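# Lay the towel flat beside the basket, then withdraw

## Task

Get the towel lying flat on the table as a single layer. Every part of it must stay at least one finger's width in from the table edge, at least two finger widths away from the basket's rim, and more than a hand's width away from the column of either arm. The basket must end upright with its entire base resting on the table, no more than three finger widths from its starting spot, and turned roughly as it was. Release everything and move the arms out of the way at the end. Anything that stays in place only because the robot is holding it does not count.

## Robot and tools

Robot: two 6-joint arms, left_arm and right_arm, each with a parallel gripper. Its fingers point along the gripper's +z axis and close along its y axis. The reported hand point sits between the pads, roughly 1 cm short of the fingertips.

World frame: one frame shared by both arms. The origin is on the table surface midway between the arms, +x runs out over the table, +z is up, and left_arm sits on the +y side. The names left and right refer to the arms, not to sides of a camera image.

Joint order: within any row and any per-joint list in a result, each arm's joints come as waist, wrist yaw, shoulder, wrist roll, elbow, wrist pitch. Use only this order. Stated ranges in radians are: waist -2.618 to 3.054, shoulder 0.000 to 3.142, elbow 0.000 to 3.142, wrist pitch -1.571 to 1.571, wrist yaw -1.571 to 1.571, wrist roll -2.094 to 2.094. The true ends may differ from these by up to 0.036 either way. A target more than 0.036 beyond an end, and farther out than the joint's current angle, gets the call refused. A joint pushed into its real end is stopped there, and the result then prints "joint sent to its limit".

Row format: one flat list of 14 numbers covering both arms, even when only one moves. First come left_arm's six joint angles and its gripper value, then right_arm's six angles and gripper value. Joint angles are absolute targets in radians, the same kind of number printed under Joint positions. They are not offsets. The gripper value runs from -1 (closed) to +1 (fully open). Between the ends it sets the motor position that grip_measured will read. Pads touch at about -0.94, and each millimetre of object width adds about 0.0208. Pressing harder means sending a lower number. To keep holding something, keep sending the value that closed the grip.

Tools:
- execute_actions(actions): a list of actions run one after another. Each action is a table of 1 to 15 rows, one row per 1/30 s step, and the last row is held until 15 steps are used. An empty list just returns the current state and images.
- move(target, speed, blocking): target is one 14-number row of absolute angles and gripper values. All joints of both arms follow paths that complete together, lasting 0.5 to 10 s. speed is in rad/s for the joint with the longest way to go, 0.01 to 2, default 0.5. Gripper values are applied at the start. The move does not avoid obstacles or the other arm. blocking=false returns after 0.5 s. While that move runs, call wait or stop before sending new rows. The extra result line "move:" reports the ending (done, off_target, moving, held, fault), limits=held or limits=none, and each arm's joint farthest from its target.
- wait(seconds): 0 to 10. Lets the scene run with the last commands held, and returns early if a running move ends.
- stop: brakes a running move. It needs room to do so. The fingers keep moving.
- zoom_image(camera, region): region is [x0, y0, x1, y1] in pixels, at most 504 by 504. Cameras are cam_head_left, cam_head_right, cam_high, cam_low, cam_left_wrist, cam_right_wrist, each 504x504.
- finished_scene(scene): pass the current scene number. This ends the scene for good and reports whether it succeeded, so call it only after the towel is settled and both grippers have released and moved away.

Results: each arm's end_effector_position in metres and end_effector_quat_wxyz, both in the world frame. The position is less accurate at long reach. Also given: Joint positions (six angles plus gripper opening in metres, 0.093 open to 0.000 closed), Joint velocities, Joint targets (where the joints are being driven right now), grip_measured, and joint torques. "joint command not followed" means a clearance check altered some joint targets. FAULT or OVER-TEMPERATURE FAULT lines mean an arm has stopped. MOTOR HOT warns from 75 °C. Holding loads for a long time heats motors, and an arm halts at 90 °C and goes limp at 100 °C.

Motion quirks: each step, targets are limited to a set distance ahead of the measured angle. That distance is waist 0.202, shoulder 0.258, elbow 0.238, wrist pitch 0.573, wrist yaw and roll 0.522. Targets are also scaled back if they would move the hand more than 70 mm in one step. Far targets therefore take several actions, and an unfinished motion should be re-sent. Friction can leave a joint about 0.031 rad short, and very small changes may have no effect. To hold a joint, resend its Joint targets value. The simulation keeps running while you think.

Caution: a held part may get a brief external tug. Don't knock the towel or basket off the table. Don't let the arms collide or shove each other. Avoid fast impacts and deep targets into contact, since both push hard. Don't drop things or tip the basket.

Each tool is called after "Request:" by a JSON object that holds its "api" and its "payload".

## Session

Request:
{"api": "execute_actions", "payload": {"actions": []}}

Scene clock: 0.00 s.
left_arm: end_effector_position=(+0.0526, +0.4697, +0.1279) grip_measured=+0.980 end_effector_quat_wxyz=(-0.111, +0.941, -0.260, +0.184) | right_arm: end_effector_position=(+0.1733, -0.5639, +0.2069) grip_measured=+1.000 end_effector_quat_wxyz=(-0.116, +0.093, +0.975, -0.167)
Joint names: [waist, wrist yaw, shoulder, wrist roll, elbow, wrist pitch]
Joint positions: left_arm=[ 1.954  0.434  1.089 -0.757  0.878 -1.36   0.092] | right_arm=[-0.973  0.392  1.693 -0.821  1.69  -1.446  0.093]
Joint velocities: left_arm=[ 0.017 -0.051  0.002  0.051 -0.002 -0.022  0.001] | right_arm=[ 0.007  0.022 -0.012 -0.037 -0.002  0.007  0.   ]
Joint torques (N m, as the arm reports them, + toward a larger angle): no reading
Joint targets: left_arm=[1.954 0.434 1.089 -0.757 0.878 -1.360] | right_arm=[-0.973 0.392 1.693 -0.821 1.690 -1.446]
camera_calibration (this result's frames):
cam_left_wrist: T_world_to_cam=[[0.450391, 0.844462, 0.289884, -0.458734], [0.559001, -0.519879, 0.645944, 0.172138], [0.69618, -0.128881, -0.706204, 0.198311], [0, 0, 0, 1]] pos_world=[-0.0276755, 0.502433, 0.161836]
cam_right_wrist: T_world_to_cam=[[-0.146325, -0.919599, 0.364591, -0.564573], [-0.752868, 0.342599, 0.561975, 0.246384], [-0.6417, -0.192258, -0.742468, 0.242767], [0, 0, 0, 1]] pos_world=[0.258667, -0.556918, 0.247623]

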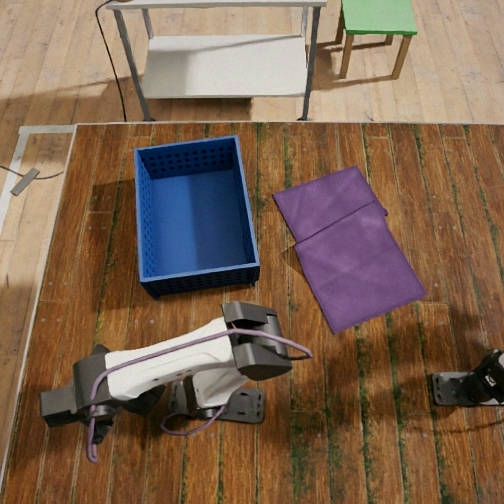

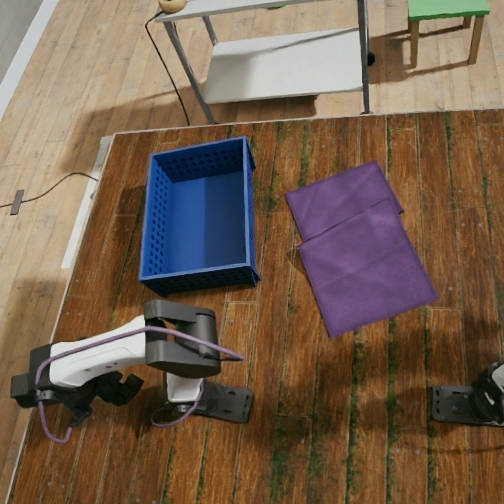

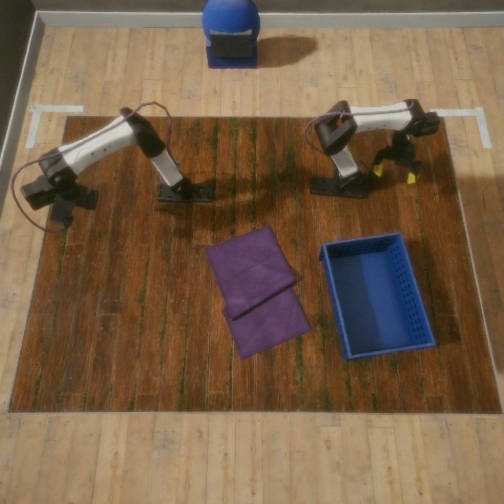

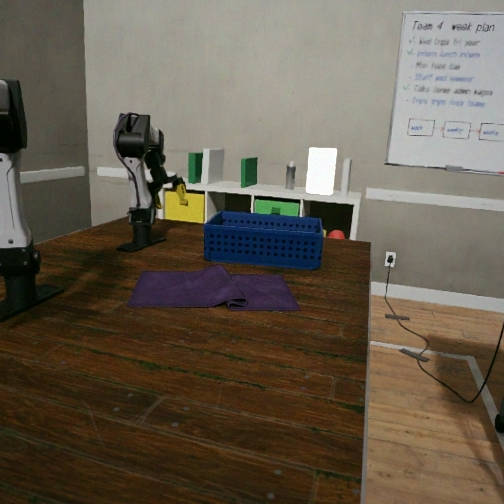

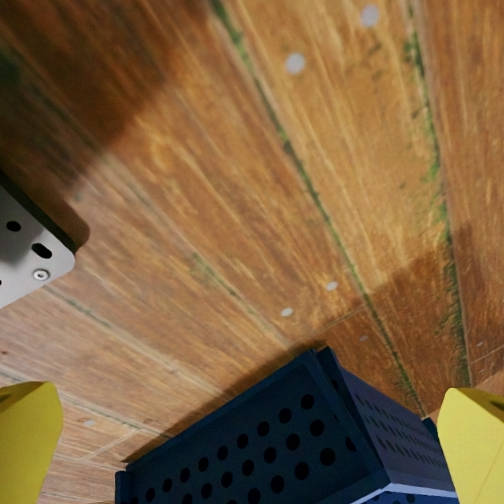

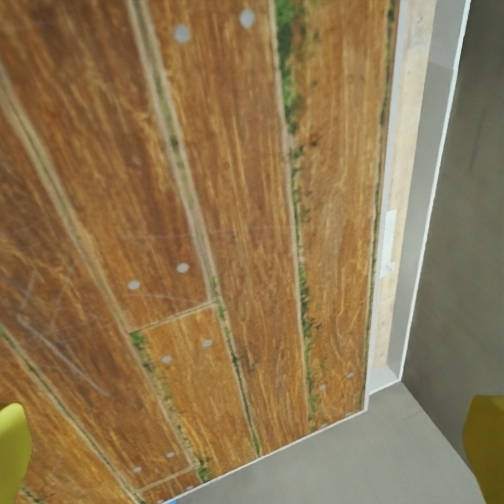

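Request:
{"api": "zoom_image", "payload": {"camera": "cam_high", "region": [180, 210, 340, 370]}}

Request:
{"api": "zoom_image", "payload": {"camera": "cam_low", "region": [115, 240, 315, 340]}}

Region (180, 210, 340, 370) of cam_high's 504x504 image, scaled by 3.150, with more detail than that image has.

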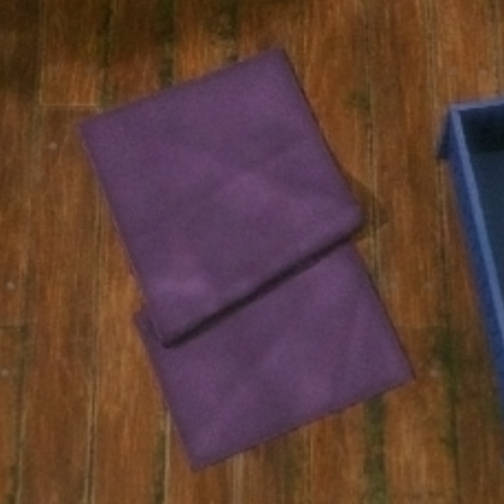

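Region (115, 240, 315, 340) of cam_low's 504x504 image, scaled by 2.520, with more detail than that image has.

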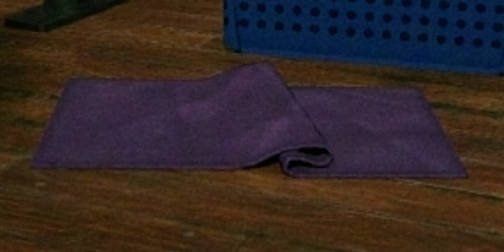

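Request:
{"api": "move", "payload": {"target": [1.954,0.434,1.089,-0.757,0.878,-1.36,1, 0.891,0.027,1.545,2.054,0.892,-0.832,-0.1], "speed": 1.5}}

Scene clock: 5.57 s.
left_arm: end_effector_position=(+0.0526, +0.4697, +0.1279) grip_measured=+0.980 end_effector_quat_wxyz=(-0.111, +0.941, -0.260, +0.184) | right_arm: end_effector_position=(+0.2238, -0.0577, +0.0338) grip_measured=-0.099 end_effector_quat_wxyz=(+0.020, +0.556, +0.830, +0.032)
Joint names: [waist, wrist yaw, shoulder, wrist roll, elbow, wrist pitch]
Joint positions: left_arm=[ 1.954  0.434  1.089 -0.757  0.878 -1.36   0.092] | right_arm=[ 0.884  0.033  1.565  2.048  0.908 -0.845  0.04 ]
Joint velocities: left_arm=[ 0.022  0.022  0.007 -0.037  0.007  0.007  0.001] | right_arm=[ 0.002 -0.007  0.007 -0.007  0.027 -0.037 -0.001]
Joint torques (N m, as the arm reports them, + toward a larger angle): left_arm=[-0.1   0.29 -1.94  0.04  7.09  0.39] | right_arm=[ 0.76  0.1  -8.17 -0.09  4.63  0.59]
Joint targets: left_arm=[1.954 0.434 1.089 -0.757 0.878 -1.360] | right_arm=[0.891 0.027 1.545 2.054 0.892 -0.832]
move: done; limits=none; left_arm: farthest joint: the waist, 0.000 radians from its target (0.000 radians at the start); right_arm: farthest joint: the shoulder, 0.020 radians from its target (0.148 radians at the start)
camera_calibration (this result's frames):
cam_left_wrist: T_world_to_cam=[[0.450391, 0.844462, 0.289884, -0.458734], [0.559001, -0.519879, 0.645944, 0.172138], [0.69618, -0.128881, -0.706204, 0.198311], [0, 0, 0, 1]] pos_world=[-0.0276755, 0.502433, 0.161836]
cam_right_wrist: T_world_to_cam=[[-0.925993, -0.372886, -0.0590984, 0.19176], [-0.360966, 0.828558, 0.428013, 0.153136], [-0.110634, 0.41767, -0.901838, 0.165679], [0, 0, 0, 1]] pos_world=[0.251175, -0.124577, 0.0952041]

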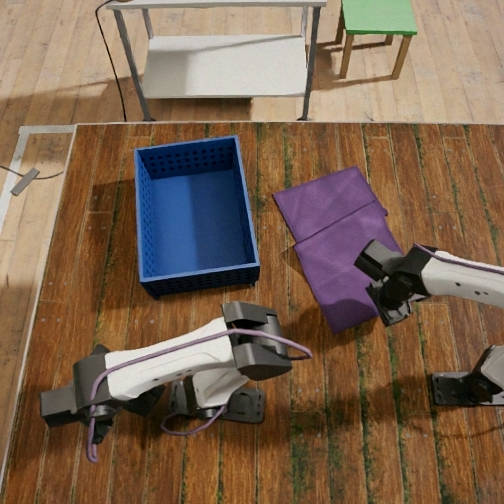

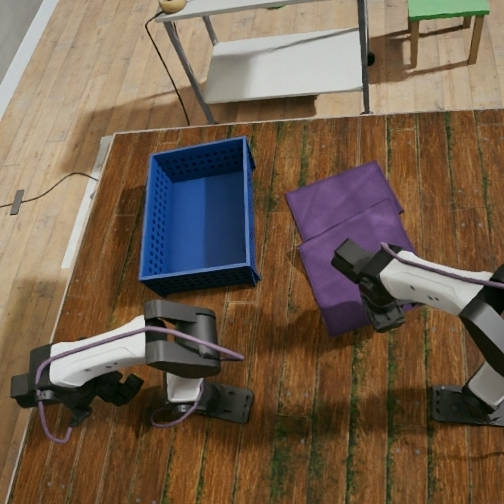

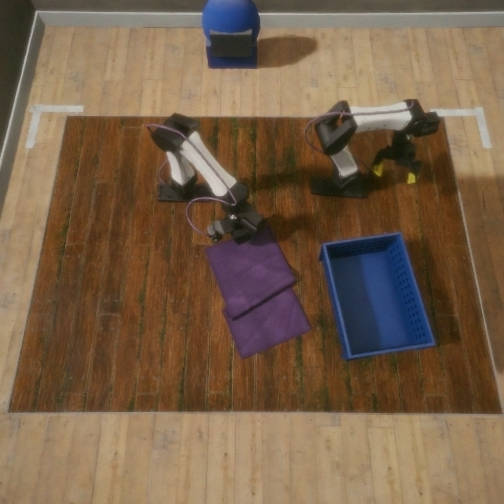

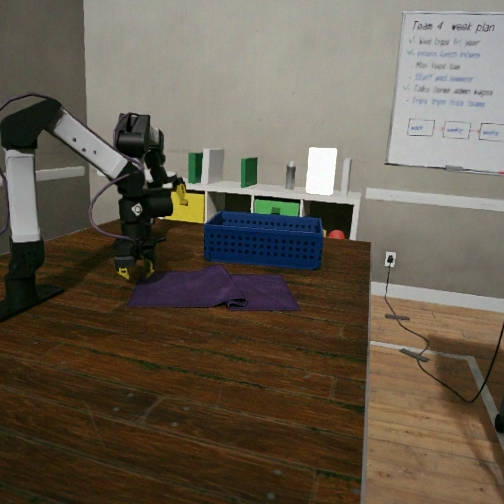

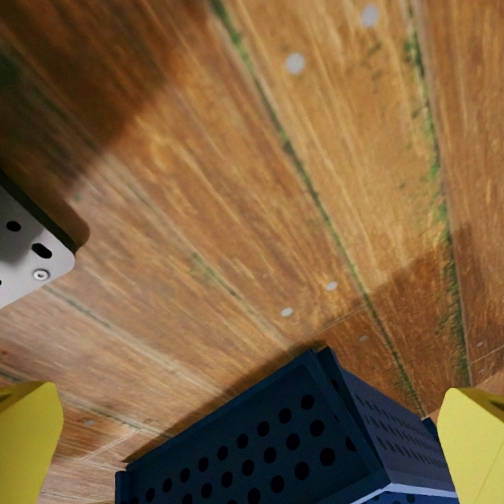

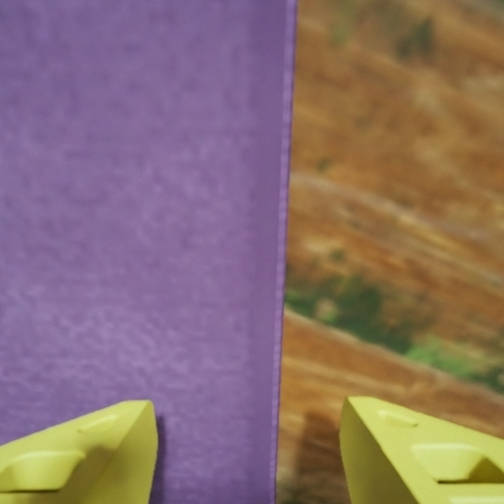

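Request:
{"api": "move", "payload": {"target": [1.954,0.434,1.089,-0.757,0.878,-1.36,1, 0.891,0.027,1.637,2.054,0.837,-0.728,-0.1], "speed": 0.15}}

Scene clock: 6.90 s.
left_arm: end_effector_position=(+0.0526, +0.4697, +0.1279) grip_measured=+0.980 end_effector_quat_wxyz=(-0.111, +0.941, -0.260, +0.184) | right_arm: end_effector_position=(+0.2233, -0.0582, +0.0127) grip_measured=-0.099 end_effector_quat_wxyz=(+0.020, +0.557, +0.830, +0.027)
Joint names: [waist, wrist yaw, shoulder, wrist roll, elbow, wrist pitch]
Joint positions: left_arm=[ 1.954  0.434  1.089 -0.757  0.878 -1.36   0.092] | right_arm=[ 0.884  0.033  1.611  2.05   0.862 -0.764  0.04 ]
Joint velocities: left_arm=[-0.007 -0.007 -0.017 -0.022 -0.012 -0.037 -0.   ] | right_arm=[ 0.007  0.022 -0.012  0.022 -0.012  0.007 -0.   ]
Joint torques (N m, as the arm reports them, + toward a larger angle): left_arm=[-0.09  0.29 -1.93  0.04  7.07  0.39] | right_arm=[ 0.77  0.1  -4.56 -0.09  3.79  0.79]
Joint targets: left_arm=[1.954 0.434 1.089 -0.757 0.878 -1.360] | right_arm=[0.891 0.027 1.637 2.054 0.837 -0.728]
move: off_target (right_arm); limits=none; left_arm: farthest joint: the waist, 0.000 radians from its target (0.000 radians at the start); right_arm: farthest joint: the wrist pitch, 0.036 radians from its target (0.117 radians at the start)
camera_calibration (this result's frames):
cam_left_wrist: T_world_to_cam=[[0.450391, 0.844462, 0.289884, -0.458734], [0.559001, -0.519879, 0.645944, 0.172138], [0.69618, -0.128881, -0.706204, 0.198311], [0, 0, 0, 1]] pos_world=[-0.0276755, 0.502433, 0.161836]
cam_right_wrist: T_world_to_cam=[[-0.926925, -0.371899, -0.050008, 0.190005], [-0.356852, 0.832412, 0.423966, 0.161827], [-0.116045, 0.41083, -0.904297, 0.147665], [0, 0, 0, 1]] pos_world=[0.251005, -0.124709, 0.0744257]

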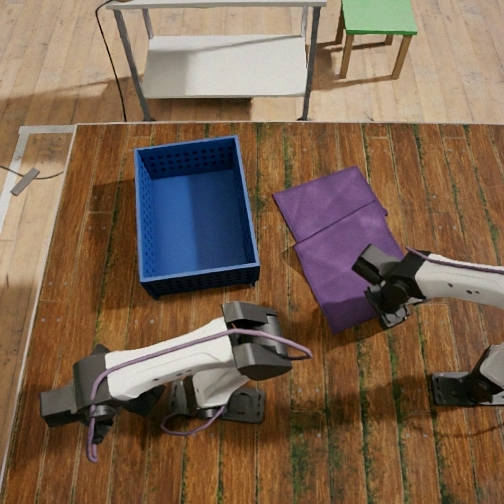

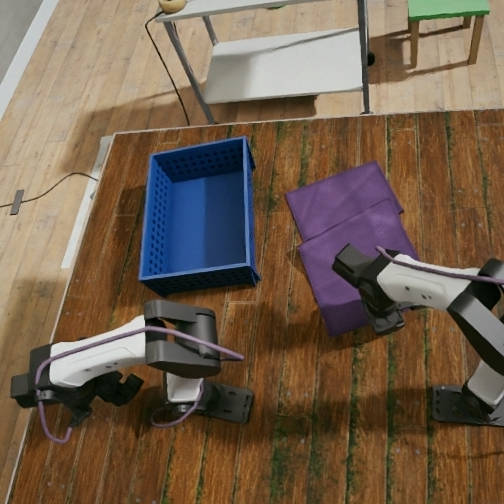

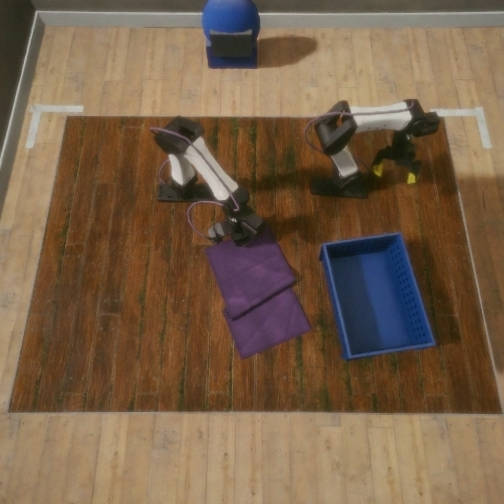

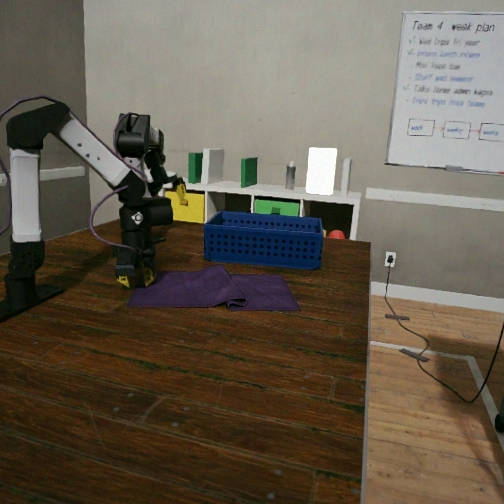

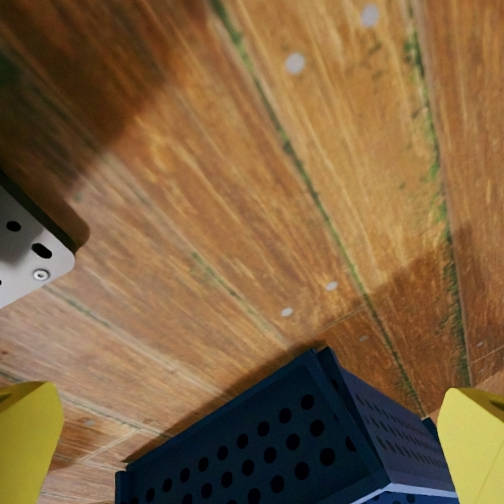

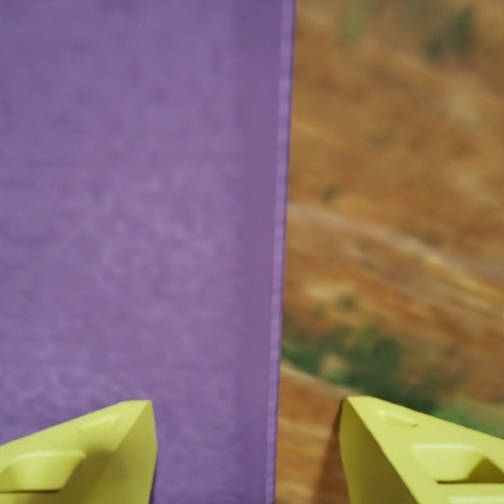

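Request:
{"api": "execute_actions", "payload": {"actions": [[[1.954,0.434,1.089,-0.757,0.878,-1.36,1,0.891,0.027,1.637,2.054,0.837,-0.728,-0.135],[1.954,0.434,1.089,-0.757,0.878,-1.36,1,0.891,0.027,1.637,2.054,0.837,-0.728,-0.17],[1.954,0.434,1.089,-0.757,0.878,-1.36,1,0.891,0.027,1.637,2.054,0.837,-0.728,-0.205],[1.954,0.434,1.089,-0.757,0.878,-1.36,1,0.891,0.027,1.637,2.054,0.837,-0.728,-0.24],[1.954,0.434,1.089,-0.757,0.878,-1.36,1,0.891,0.027,1.637,2.054,0.837,-0.728,-0.275],[1.954,0.434,1.089,-0.757,0.878,-1.36,1,0.891,0.027,1.637,2.054,0.837,-0.728,-0.31],[1.954,0.434,1.089,-0.757,0.878,-1.36,1,0.891,0.027,1.637,2.054,0.837,-0.728,-0.345],[1.954,0.434,1.089,-0.757,0.878,-1.36,1,0.891,0.027,1.637,2.054,0.837,-0.728,-0.38],[1.954,0.434,1.089,-0.757,0.878,-1.36,1,0.891,0.027,1.637,2.054,0.837,-0.728,-0.415],[1.954,0.434,1.089,-0.757,0.878,-1.36,1,0.891,0.027,1.637,2.054,0.837,-0.728,-0.45],[1.954,0.434,1.089,-0.757,0.878,-1.36,1,0.891,0.027,1.637,2.054,0.837,-0.728,-0.485],[1.954,0.434,1.089,-0.757,0.878,-1.36,1,0.891,0.027,1.637,2.054,0.837,-0.728,-0.52],[1.954,0.434,1.089,-0.757,0.878,-1.36,1,0.891,0.027,1.637,2.054,0.837,-0.728,-0.555],[1.954,0.434,1.089,-0.757,0.878,-1.36,1,0.891,0.027,1.637,2.054,0.837,-0.728,-0.59],[1.954,0.434,1.089,-0.757,0.878,-1.36,1,0.891,0.027,1.637,2.054,0.837,-0.728,-0.625]],[[1.954,0.434,1.089,-0.757,0.878,-1.36,1,0.891,0.027,1.637,2.054,0.837,-0.728,-0.66],[1.954,0.434,1.089,-0.757,0.878,-1.36,1,0.891,0.027,1.637,2.054,0.837,-0.728,-0.695],[1.954,0.434,1.089,-0.757,0.878,-1.36,1,0.891,0.027,1.637,2.054,0.837,-0.728,-0.73],[1.954,0.434,1.089,-0.757,0.878,-1.36,1,0.891,0.027,1.637,2.054,0.837,-0.728,-0.765],[1.954,0.434,1.089,-0.757,0.878,-1.36,1,0.891,0.027,1.637,2.054,0.837,-0.728,-0.80],[1.954,0.434,1.089,-0.757,0.878,-1.36,1,0.891,0.027,1.637,2.054,0.837,-0.728,-0.84],[1.954,0.434,1.089,-0.757,0.878,-1.36,1,0.891,0.027,1.637,2.054,0.837,-0.728,-0.88],[1.954,0.434,1.089,-0.757,0.878,-1.36,1,0.891,0.027,1.637,2.054,0.837,-0.728,-0.92],[1.954,0.434,1.089,-0.757,0.878,-1.36,1,0.891,0.027,1.637,2.054,0.837,-0.728,-0.96],[1.954,0.434,1.089,-0.757,0.878,-1.36,1,0.891,0.027,1.637,2.054,0.837,-0.728,-1]]]}}

Scene clock: 8.70 s.
left_arm: end_effector_position=(+0.0526, +0.4697, +0.1279) grip_measured=+0.980 end_effector_quat_wxyz=(-0.111, +0.941, -0.260, +0.184) | right_arm: end_effector_position=(+0.2320, -0.0511, +0.0136) grip_measured=-0.970 end_effector_quat_wxyz=(+0.028, +0.557, +0.828, +0.049)
Joint names: [waist, wrist yaw, shoulder, wrist roll, elbow, wrist pitch]
Joint positions: left_arm=[ 1.954  0.434  1.089 -0.757  0.878 -1.36   0.092] | right_arm=[ 0.884  0.045  1.611  2.051  0.862 -0.718  0.   ]
Joint velocities: left_arm=[-0.022  0.007  0.017 -0.037  0.002  0.051 -0.   ] | right_arm=[-0.007  0.007  0.002 -0.022 -0.012 -0.022  0.   ]
Joint torques (N m, as the arm reports them, + toward a larger angle): left_arm=[-0.09  0.29 -1.93  0.04  7.09  0.39] | right_arm=[ 0.77 -0.03 -4.62 -0.12  3.87  0.45]
Joint targets: left_arm=[1.954 0.434 1.089 -0.757 0.878 -1.360] | right_arm=[0.891 0.027 1.637 2.054 0.837 -0.728]
camera_calibration (this result's frames):
cam_left_wrist: T_world_to_cam=[[0.450391, 0.844462, 0.289884, -0.458734], [0.559001, -0.519879, 0.645944, 0.172138], [0.69618, -0.128881, -0.706204, 0.198311], [0, 0, 0, 1]] pos_world=[-0.0276755, 0.502433, 0.161836]
cam_right_wrist: T_world_to_cam=[[-0.924881, -0.367937, -0.0960042, 0.201119], [-0.371703, 0.821541, 0.432328, 0.161371], [-0.0801981, 0.435537, -0.896591, 0.139484], [0, 0, 0, 1]] pos_world=[0.257179, -0.119324, 0.0746035]

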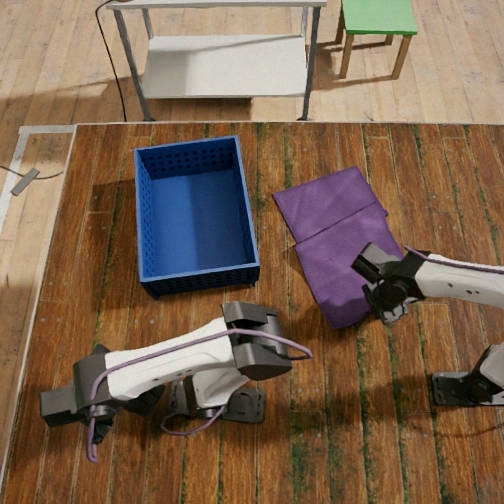

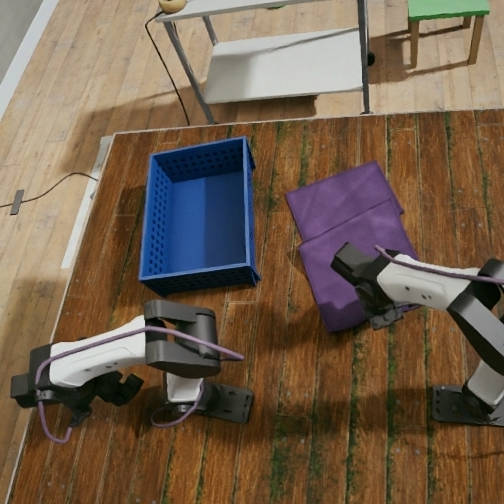

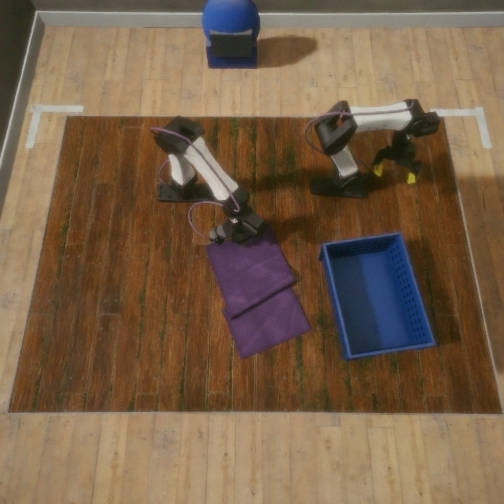

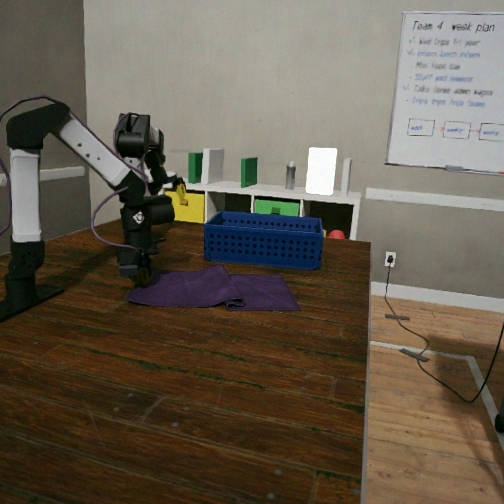

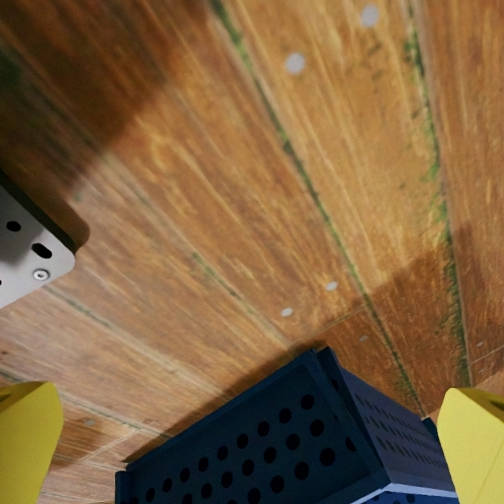

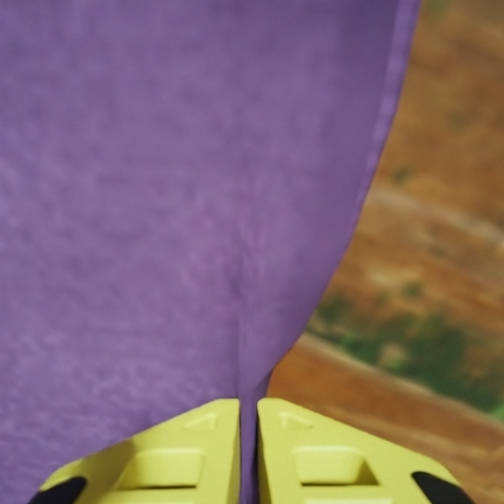

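Request:
{"api": "move", "payload": {"target": [1.954,0.434,1.089,-0.757,0.878,-1.36,1, 0.88,0.027,1.505,2.04,0.862,-0.85,-1], "speed": 0.22}}

Request:
{"api": "zoom_image", "payload": {"camera": "cam_head_left", "region": [260, 150, 460, 350]}}

Scene clock: 10.50 s.
left_arm: end_effector_position=(+0.0526, +0.4697, +0.1279) grip_measured=+0.980 end_effector_quat_wxyz=(-0.111, +0.941, -0.260, +0.184) | right_arm: end_effector_position=(+0.2178, -0.0649, +0.0328) grip_measured=-0.970 end_effector_quat_wxyz=(+0.021, +0.555, +0.831, +0.037)
Joint names: [waist, wrist yaw, shoulder, wrist roll, elbow, wrist pitch]
Joint positions: left_arm=[ 1.954  0.434  1.089 -0.757  0.878 -1.36   0.092] | right_arm=[ 0.884  0.034  1.522  2.046  0.862 -0.833  0.   ]
Joint velocities: left_arm=[ 0.002  0.022 -0.012  0.037  0.007  0.051  0.001] | right_arm=[-0.012 -0.051  0.002 -0.081  0.002  0.022  0.   ]
Joint torques (N m, as the arm reports them, + toward a larger angle): left_arm=[-0.11  0.29 -1.94  0.04  7.08  0.39] | right_arm=[-0.22  0.11 -7.55 -0.19  5.73  0.33]
Joint targets: left_arm=[1.954 0.434 1.089 -0.757 0.878 -1.360] | right_arm=[0.880 0.027 1.505 2.040 0.862 -0.850]
move: done; limits=none; left_arm: farthest joint: the waist, 0.000 radians from its target (0.000 radians at the start); right_arm: farthest joint: the shoulder, 0.017 radians from its target (0.106 radians at the start)
camera_calibration (this result's frames):
cam_left_wrist: T_world_to_cam=[[0.450391, 0.844462, 0.289884, -0.458734], [0.559001, -0.519879, 0.645944, 0.172138], [0.69618, -0.128881, -0.706204, 0.198311], [0, 0, 0, 1]] pos_world=[-0.0276755, 0.502433, 0.161836]
cam_right_wrist: T_world_to_cam=[[-0.924746, -0.374544, -0.0675457, 0.183403], [-0.365628, 0.825029, 0.430864, 0.158107], [-0.10565, 0.423136, -0.899885, 0.166328], [0, 0, 0, 1]] pos_world=[0.244982, -0.13213, 0.0939419]

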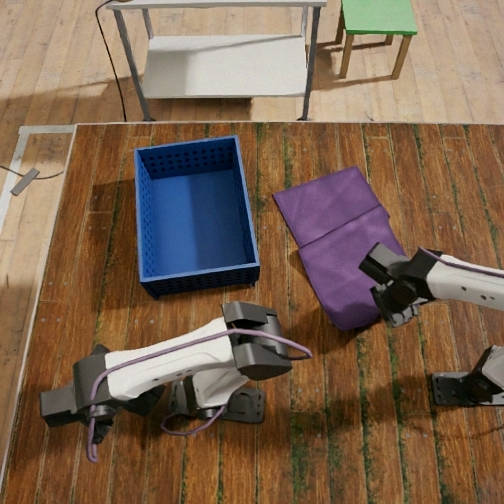

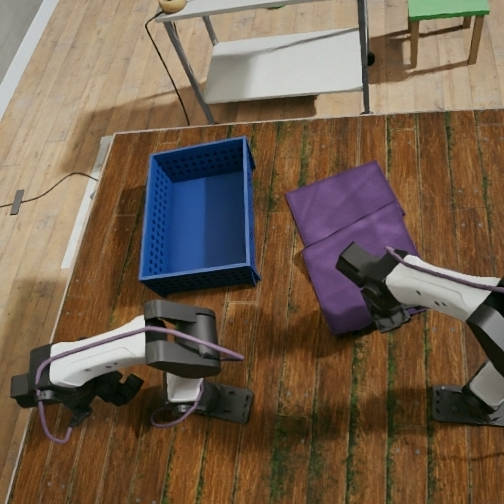

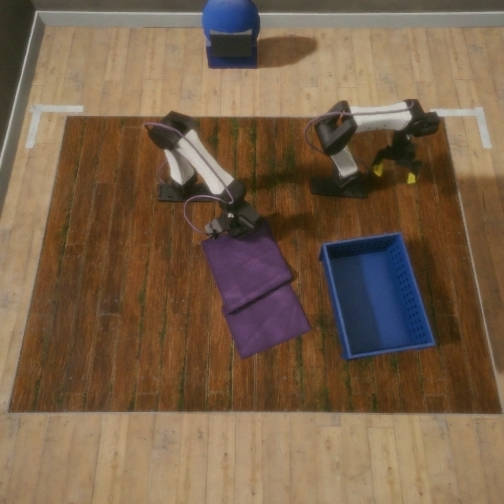

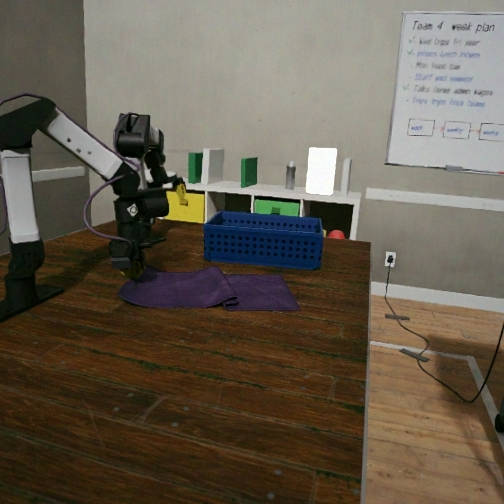

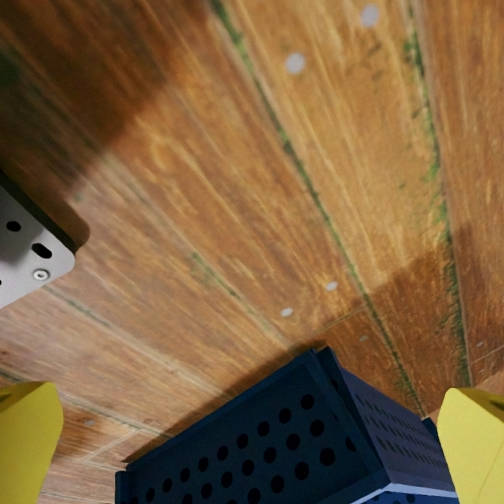

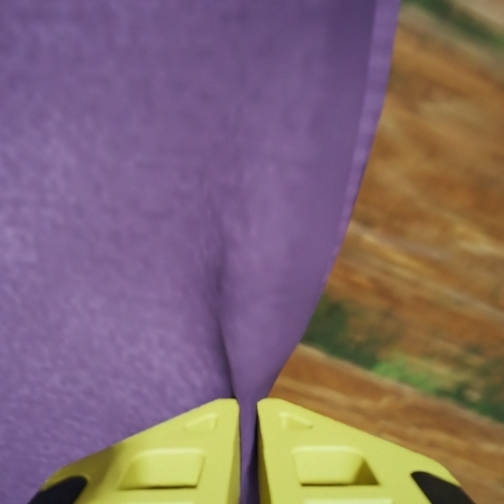

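Region (260, 150, 460, 350) of cam_head_left's 504x504 image, scaled by 2.520, with more detail than that image has.

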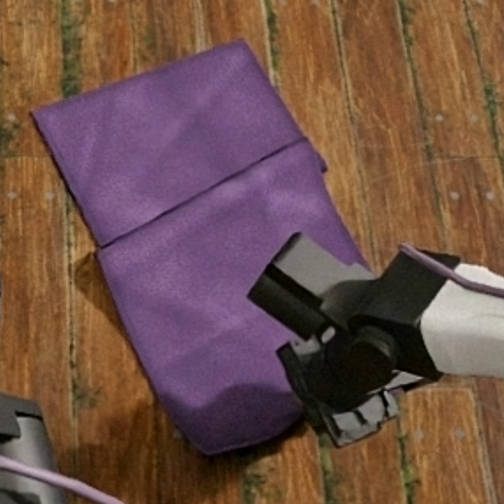

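Request:
{"api": "move", "payload": {"target": [1.954,0.434,1.089,-0.757,0.878,-1.36,1, 0.764,-0.138,1.826,1.93,1.274,-1.30,-1], "speed": 0.5}}

Request:
{"api": "zoom_image", "payload": {"camera": "cam_head_left", "region": [260, 150, 460, 350]}}

Request:
{"api": "zoom_image", "payload": {"camera": "cam_low", "region": [80, 200, 320, 340]}}

Scene clock: 13.33 s.
left_arm: end_effector_position=(+0.0526, +0.4697, +0.1279) grip_measured=+0.980 end_effector_quat_wxyz=(-0.111, +0.941, -0.260, +0.184) | right_arm: end_effector_position=(+0.2212, -0.0629, +0.0597) grip_measured=-0.970 end_effector_quat_wxyz=(-0.093, +0.557, +0.818, -0.114)
Joint names: [waist, wrist yaw, shoulder, wrist roll, elbow, wrist pitch]
Joint positions: left_arm=[ 1.954  0.434  1.089 -0.757  0.878 -1.36   0.092] | right_arm=[ 0.772 -0.131  1.809  1.936  1.255 -1.282  0.   ]
Joint velocities: left_arm=[ 0.007 -0.037 -0.012  0.051 -0.007 -0.022 -0.001] | right_arm=[-0.027  0.007 -0.007 -0.051  0.002  0.007  0.   ]
Joint torques (N m, as the arm reports them, + toward a larger angle): left_arm=[-0.09  0.29 -1.95  0.04  7.07  0.39] | right_arm=[-0.63  0.   -7.19 -0.17  6.6  -0.45]
Joint targets: left_arm=[1.954 0.434 1.089 -0.757 0.878 -1.360] | right_arm=[0.764 -0.138 1.826 1.930 1.274 -1.300]
move: done; limits=none; left_arm: farthest joint: the waist, 0.000 radians from its target (0.000 radians at the start); right_arm: farthest joint: the elbow, 0.019 radians from its target (0.412 radians at the start)
camera_calibration (this result's frames):
cam_left_wrist: T_world_to_cam=[[0.450391, 0.844462, 0.289884, -0.458734], [0.559001, -0.519879, 0.645944, 0.172138], [0.69618, -0.128881, -0.706204, 0.198311], [0, 0, 0, 1]] pos_world=[-0.0276755, 0.502433, 0.161836]
cam_right_wrist: T_world_to_cam=[[-0.887204, -0.345775, 0.305466, 0.160333], [-0.19748, 0.882954, 0.425903, 0.112795], [-0.416979, 0.317539, -0.851644, 0.249447], [0, 0, 0, 1]] pos_world=[0.268536, -0.123363, 0.115424]

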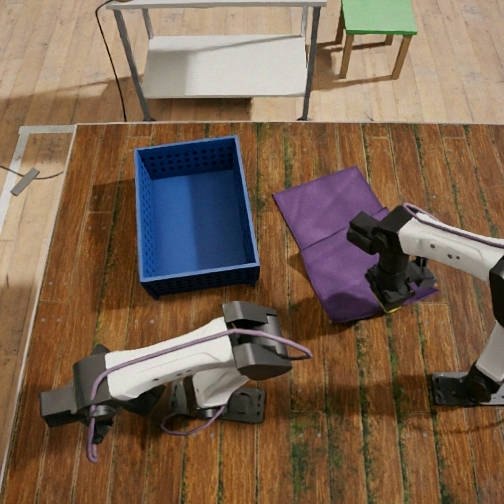

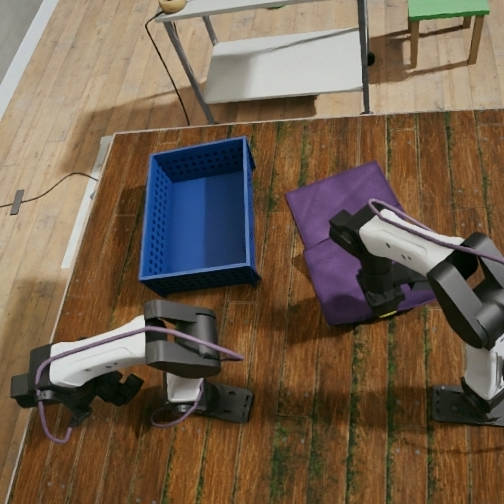

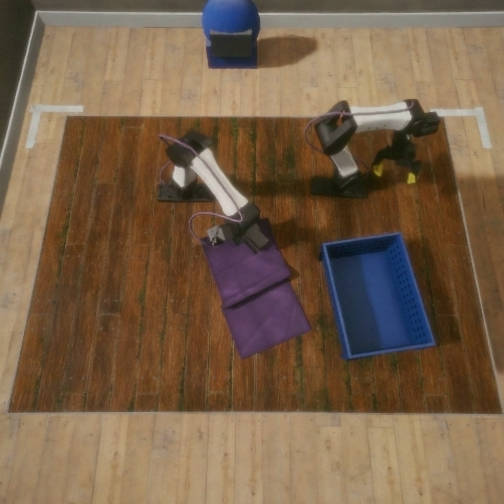

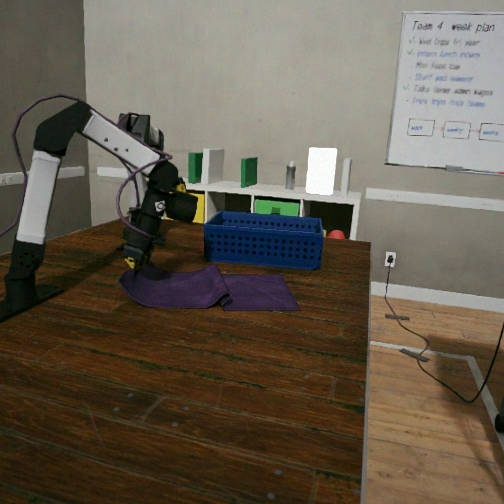

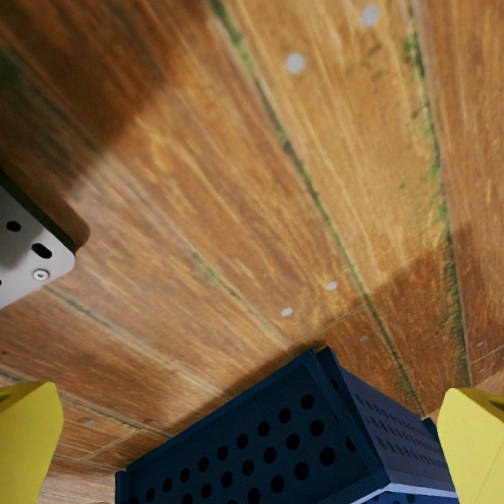

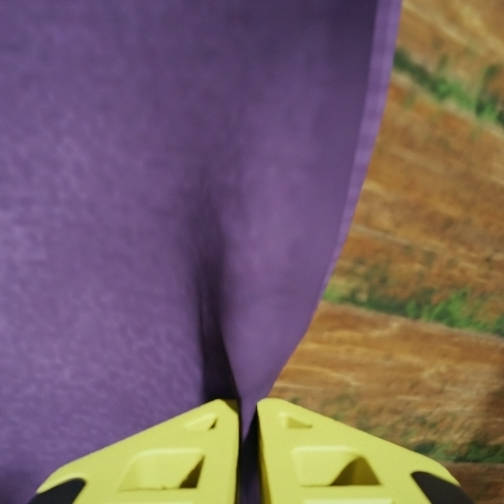

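Region (260, 150, 460, 350) of cam_head_left's 504x504 image, scaled by 2.520, with more detail than that image has.

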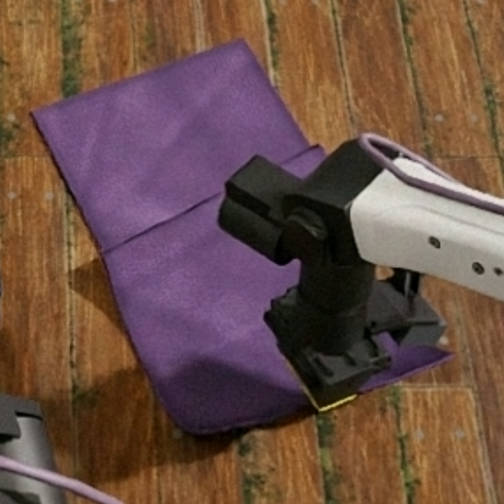

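Region (80, 200, 320, 340) of cam_low's 504x504 image, scaled by 2.100, with more detail than that image has; it fills the top 294 rows of this view, and the rest is white.

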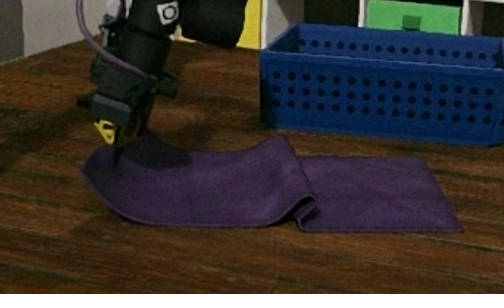

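Request:
{"api": "move", "payload": {"target": [1.954,0.434,1.089,-0.757,0.878,-1.36,1, 0.572,0.04,1.556,1.47,0.968,-1.282,-1], "speed": 0.45}}

Scene clock: 15.93 s.
left_arm: end_effector_position=(+0.0526, +0.4697, +0.1279) grip_measured=+0.980 end_effector_quat_wxyz=(-0.111, +0.941, -0.260, +0.184) | right_arm: end_effector_position=(+0.2084, -0.1609, +0.0595) grip_measured=-0.970 end_effector_quat_wxyz=(-0.065, +0.432, +0.889, -0.134)
Joint names: [waist, wrist yaw, shoulder, wrist roll, elbow, wrist pitch]
Joint positions: left_arm=[ 1.954  0.434  1.089 -0.757  0.878 -1.36   0.092] | right_arm=[ 0.581  0.029  1.575  1.475  0.985 -1.279  0.   ]
Joint velocities: left_arm=[ 0.007  0.037 -0.002 -0.066 -0.002 -0.007  0.   ] | right_arm=[-0.007 -0.037 -0.002 -0.037 -0.022 -0.051  0.   ]
Joint torques (N m, as the arm reports them, + toward a larger angle): left_arm=[-0.1   0.28 -1.93  0.04  7.07  0.39] | right_arm=[-0.68  0.28 -7.6  -0.15  4.05 -0.35]
Joint targets: left_arm=[1.954 0.434 1.089 -0.757 0.878 -1.360] | right_arm=[0.572 0.040 1.556 1.470 0.968 -1.282]
move: done; limits=none; left_arm: farthest joint: the waist, 0.000 radians from its target (0.000 radians at the start); right_arm: farthest joint: the shoulder, 0.019 radians from its target (0.253 radians at the start)
camera_calibration (this result's frames):
cam_left_wrist: T_world_to_cam=[[0.450391, 0.844462, 0.289884, -0.458734], [0.559001, -0.519879, 0.645944, 0.172138], [0.69618, -0.128881, -0.706204, 0.198311], [0, 0, 0, 1]] pos_world=[-0.0276755, 0.502433, 0.161836]
cam_right_wrist: T_world_to_cam=[[-0.751828, -0.581221, 0.311347, 0.0486521], [-0.44964, 0.79731, 0.402641, 0.237086], [-0.482264, 0.162723, -0.86078, 0.264251], [0, 0, 0, 1]] pos_world=[0.27062, -0.203753, 0.116854]

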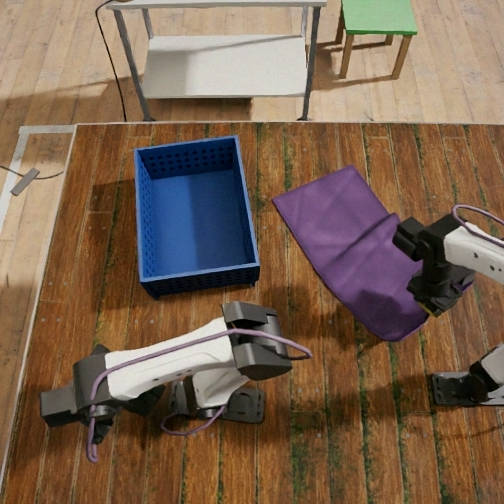

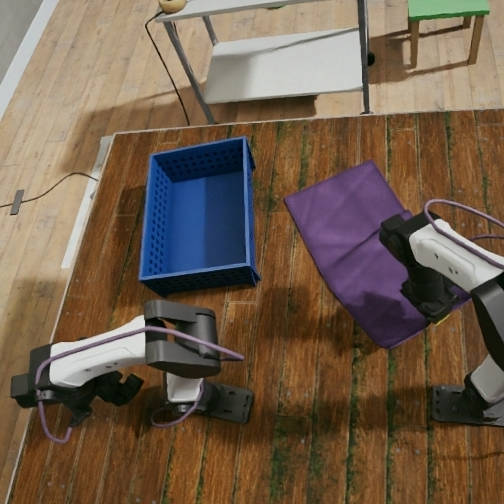

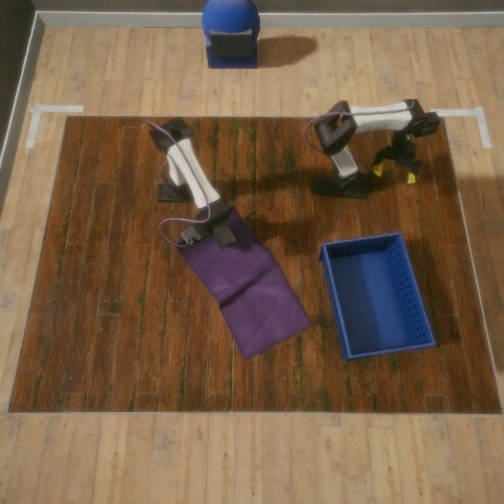

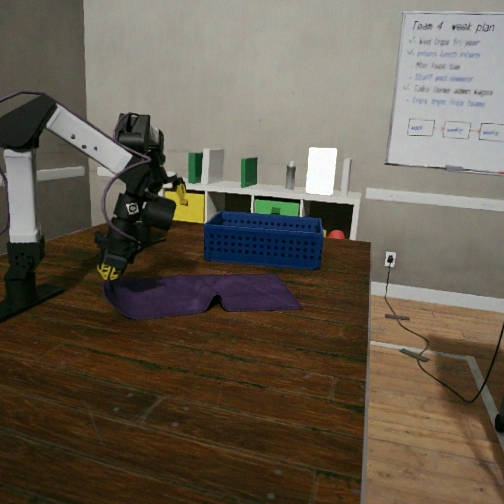

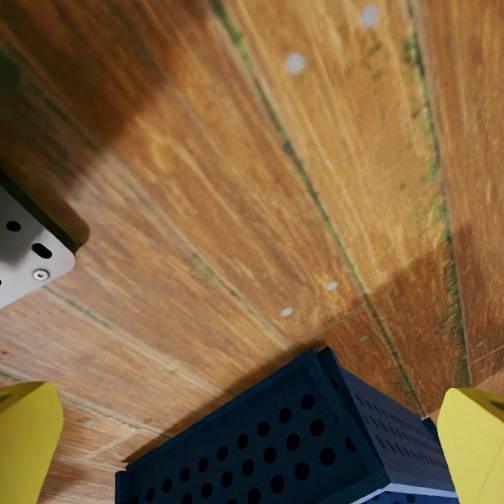

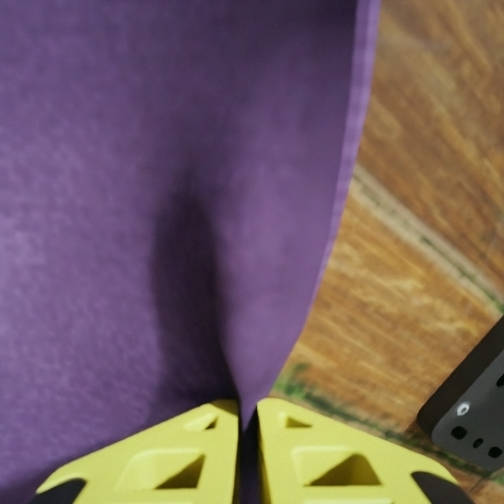

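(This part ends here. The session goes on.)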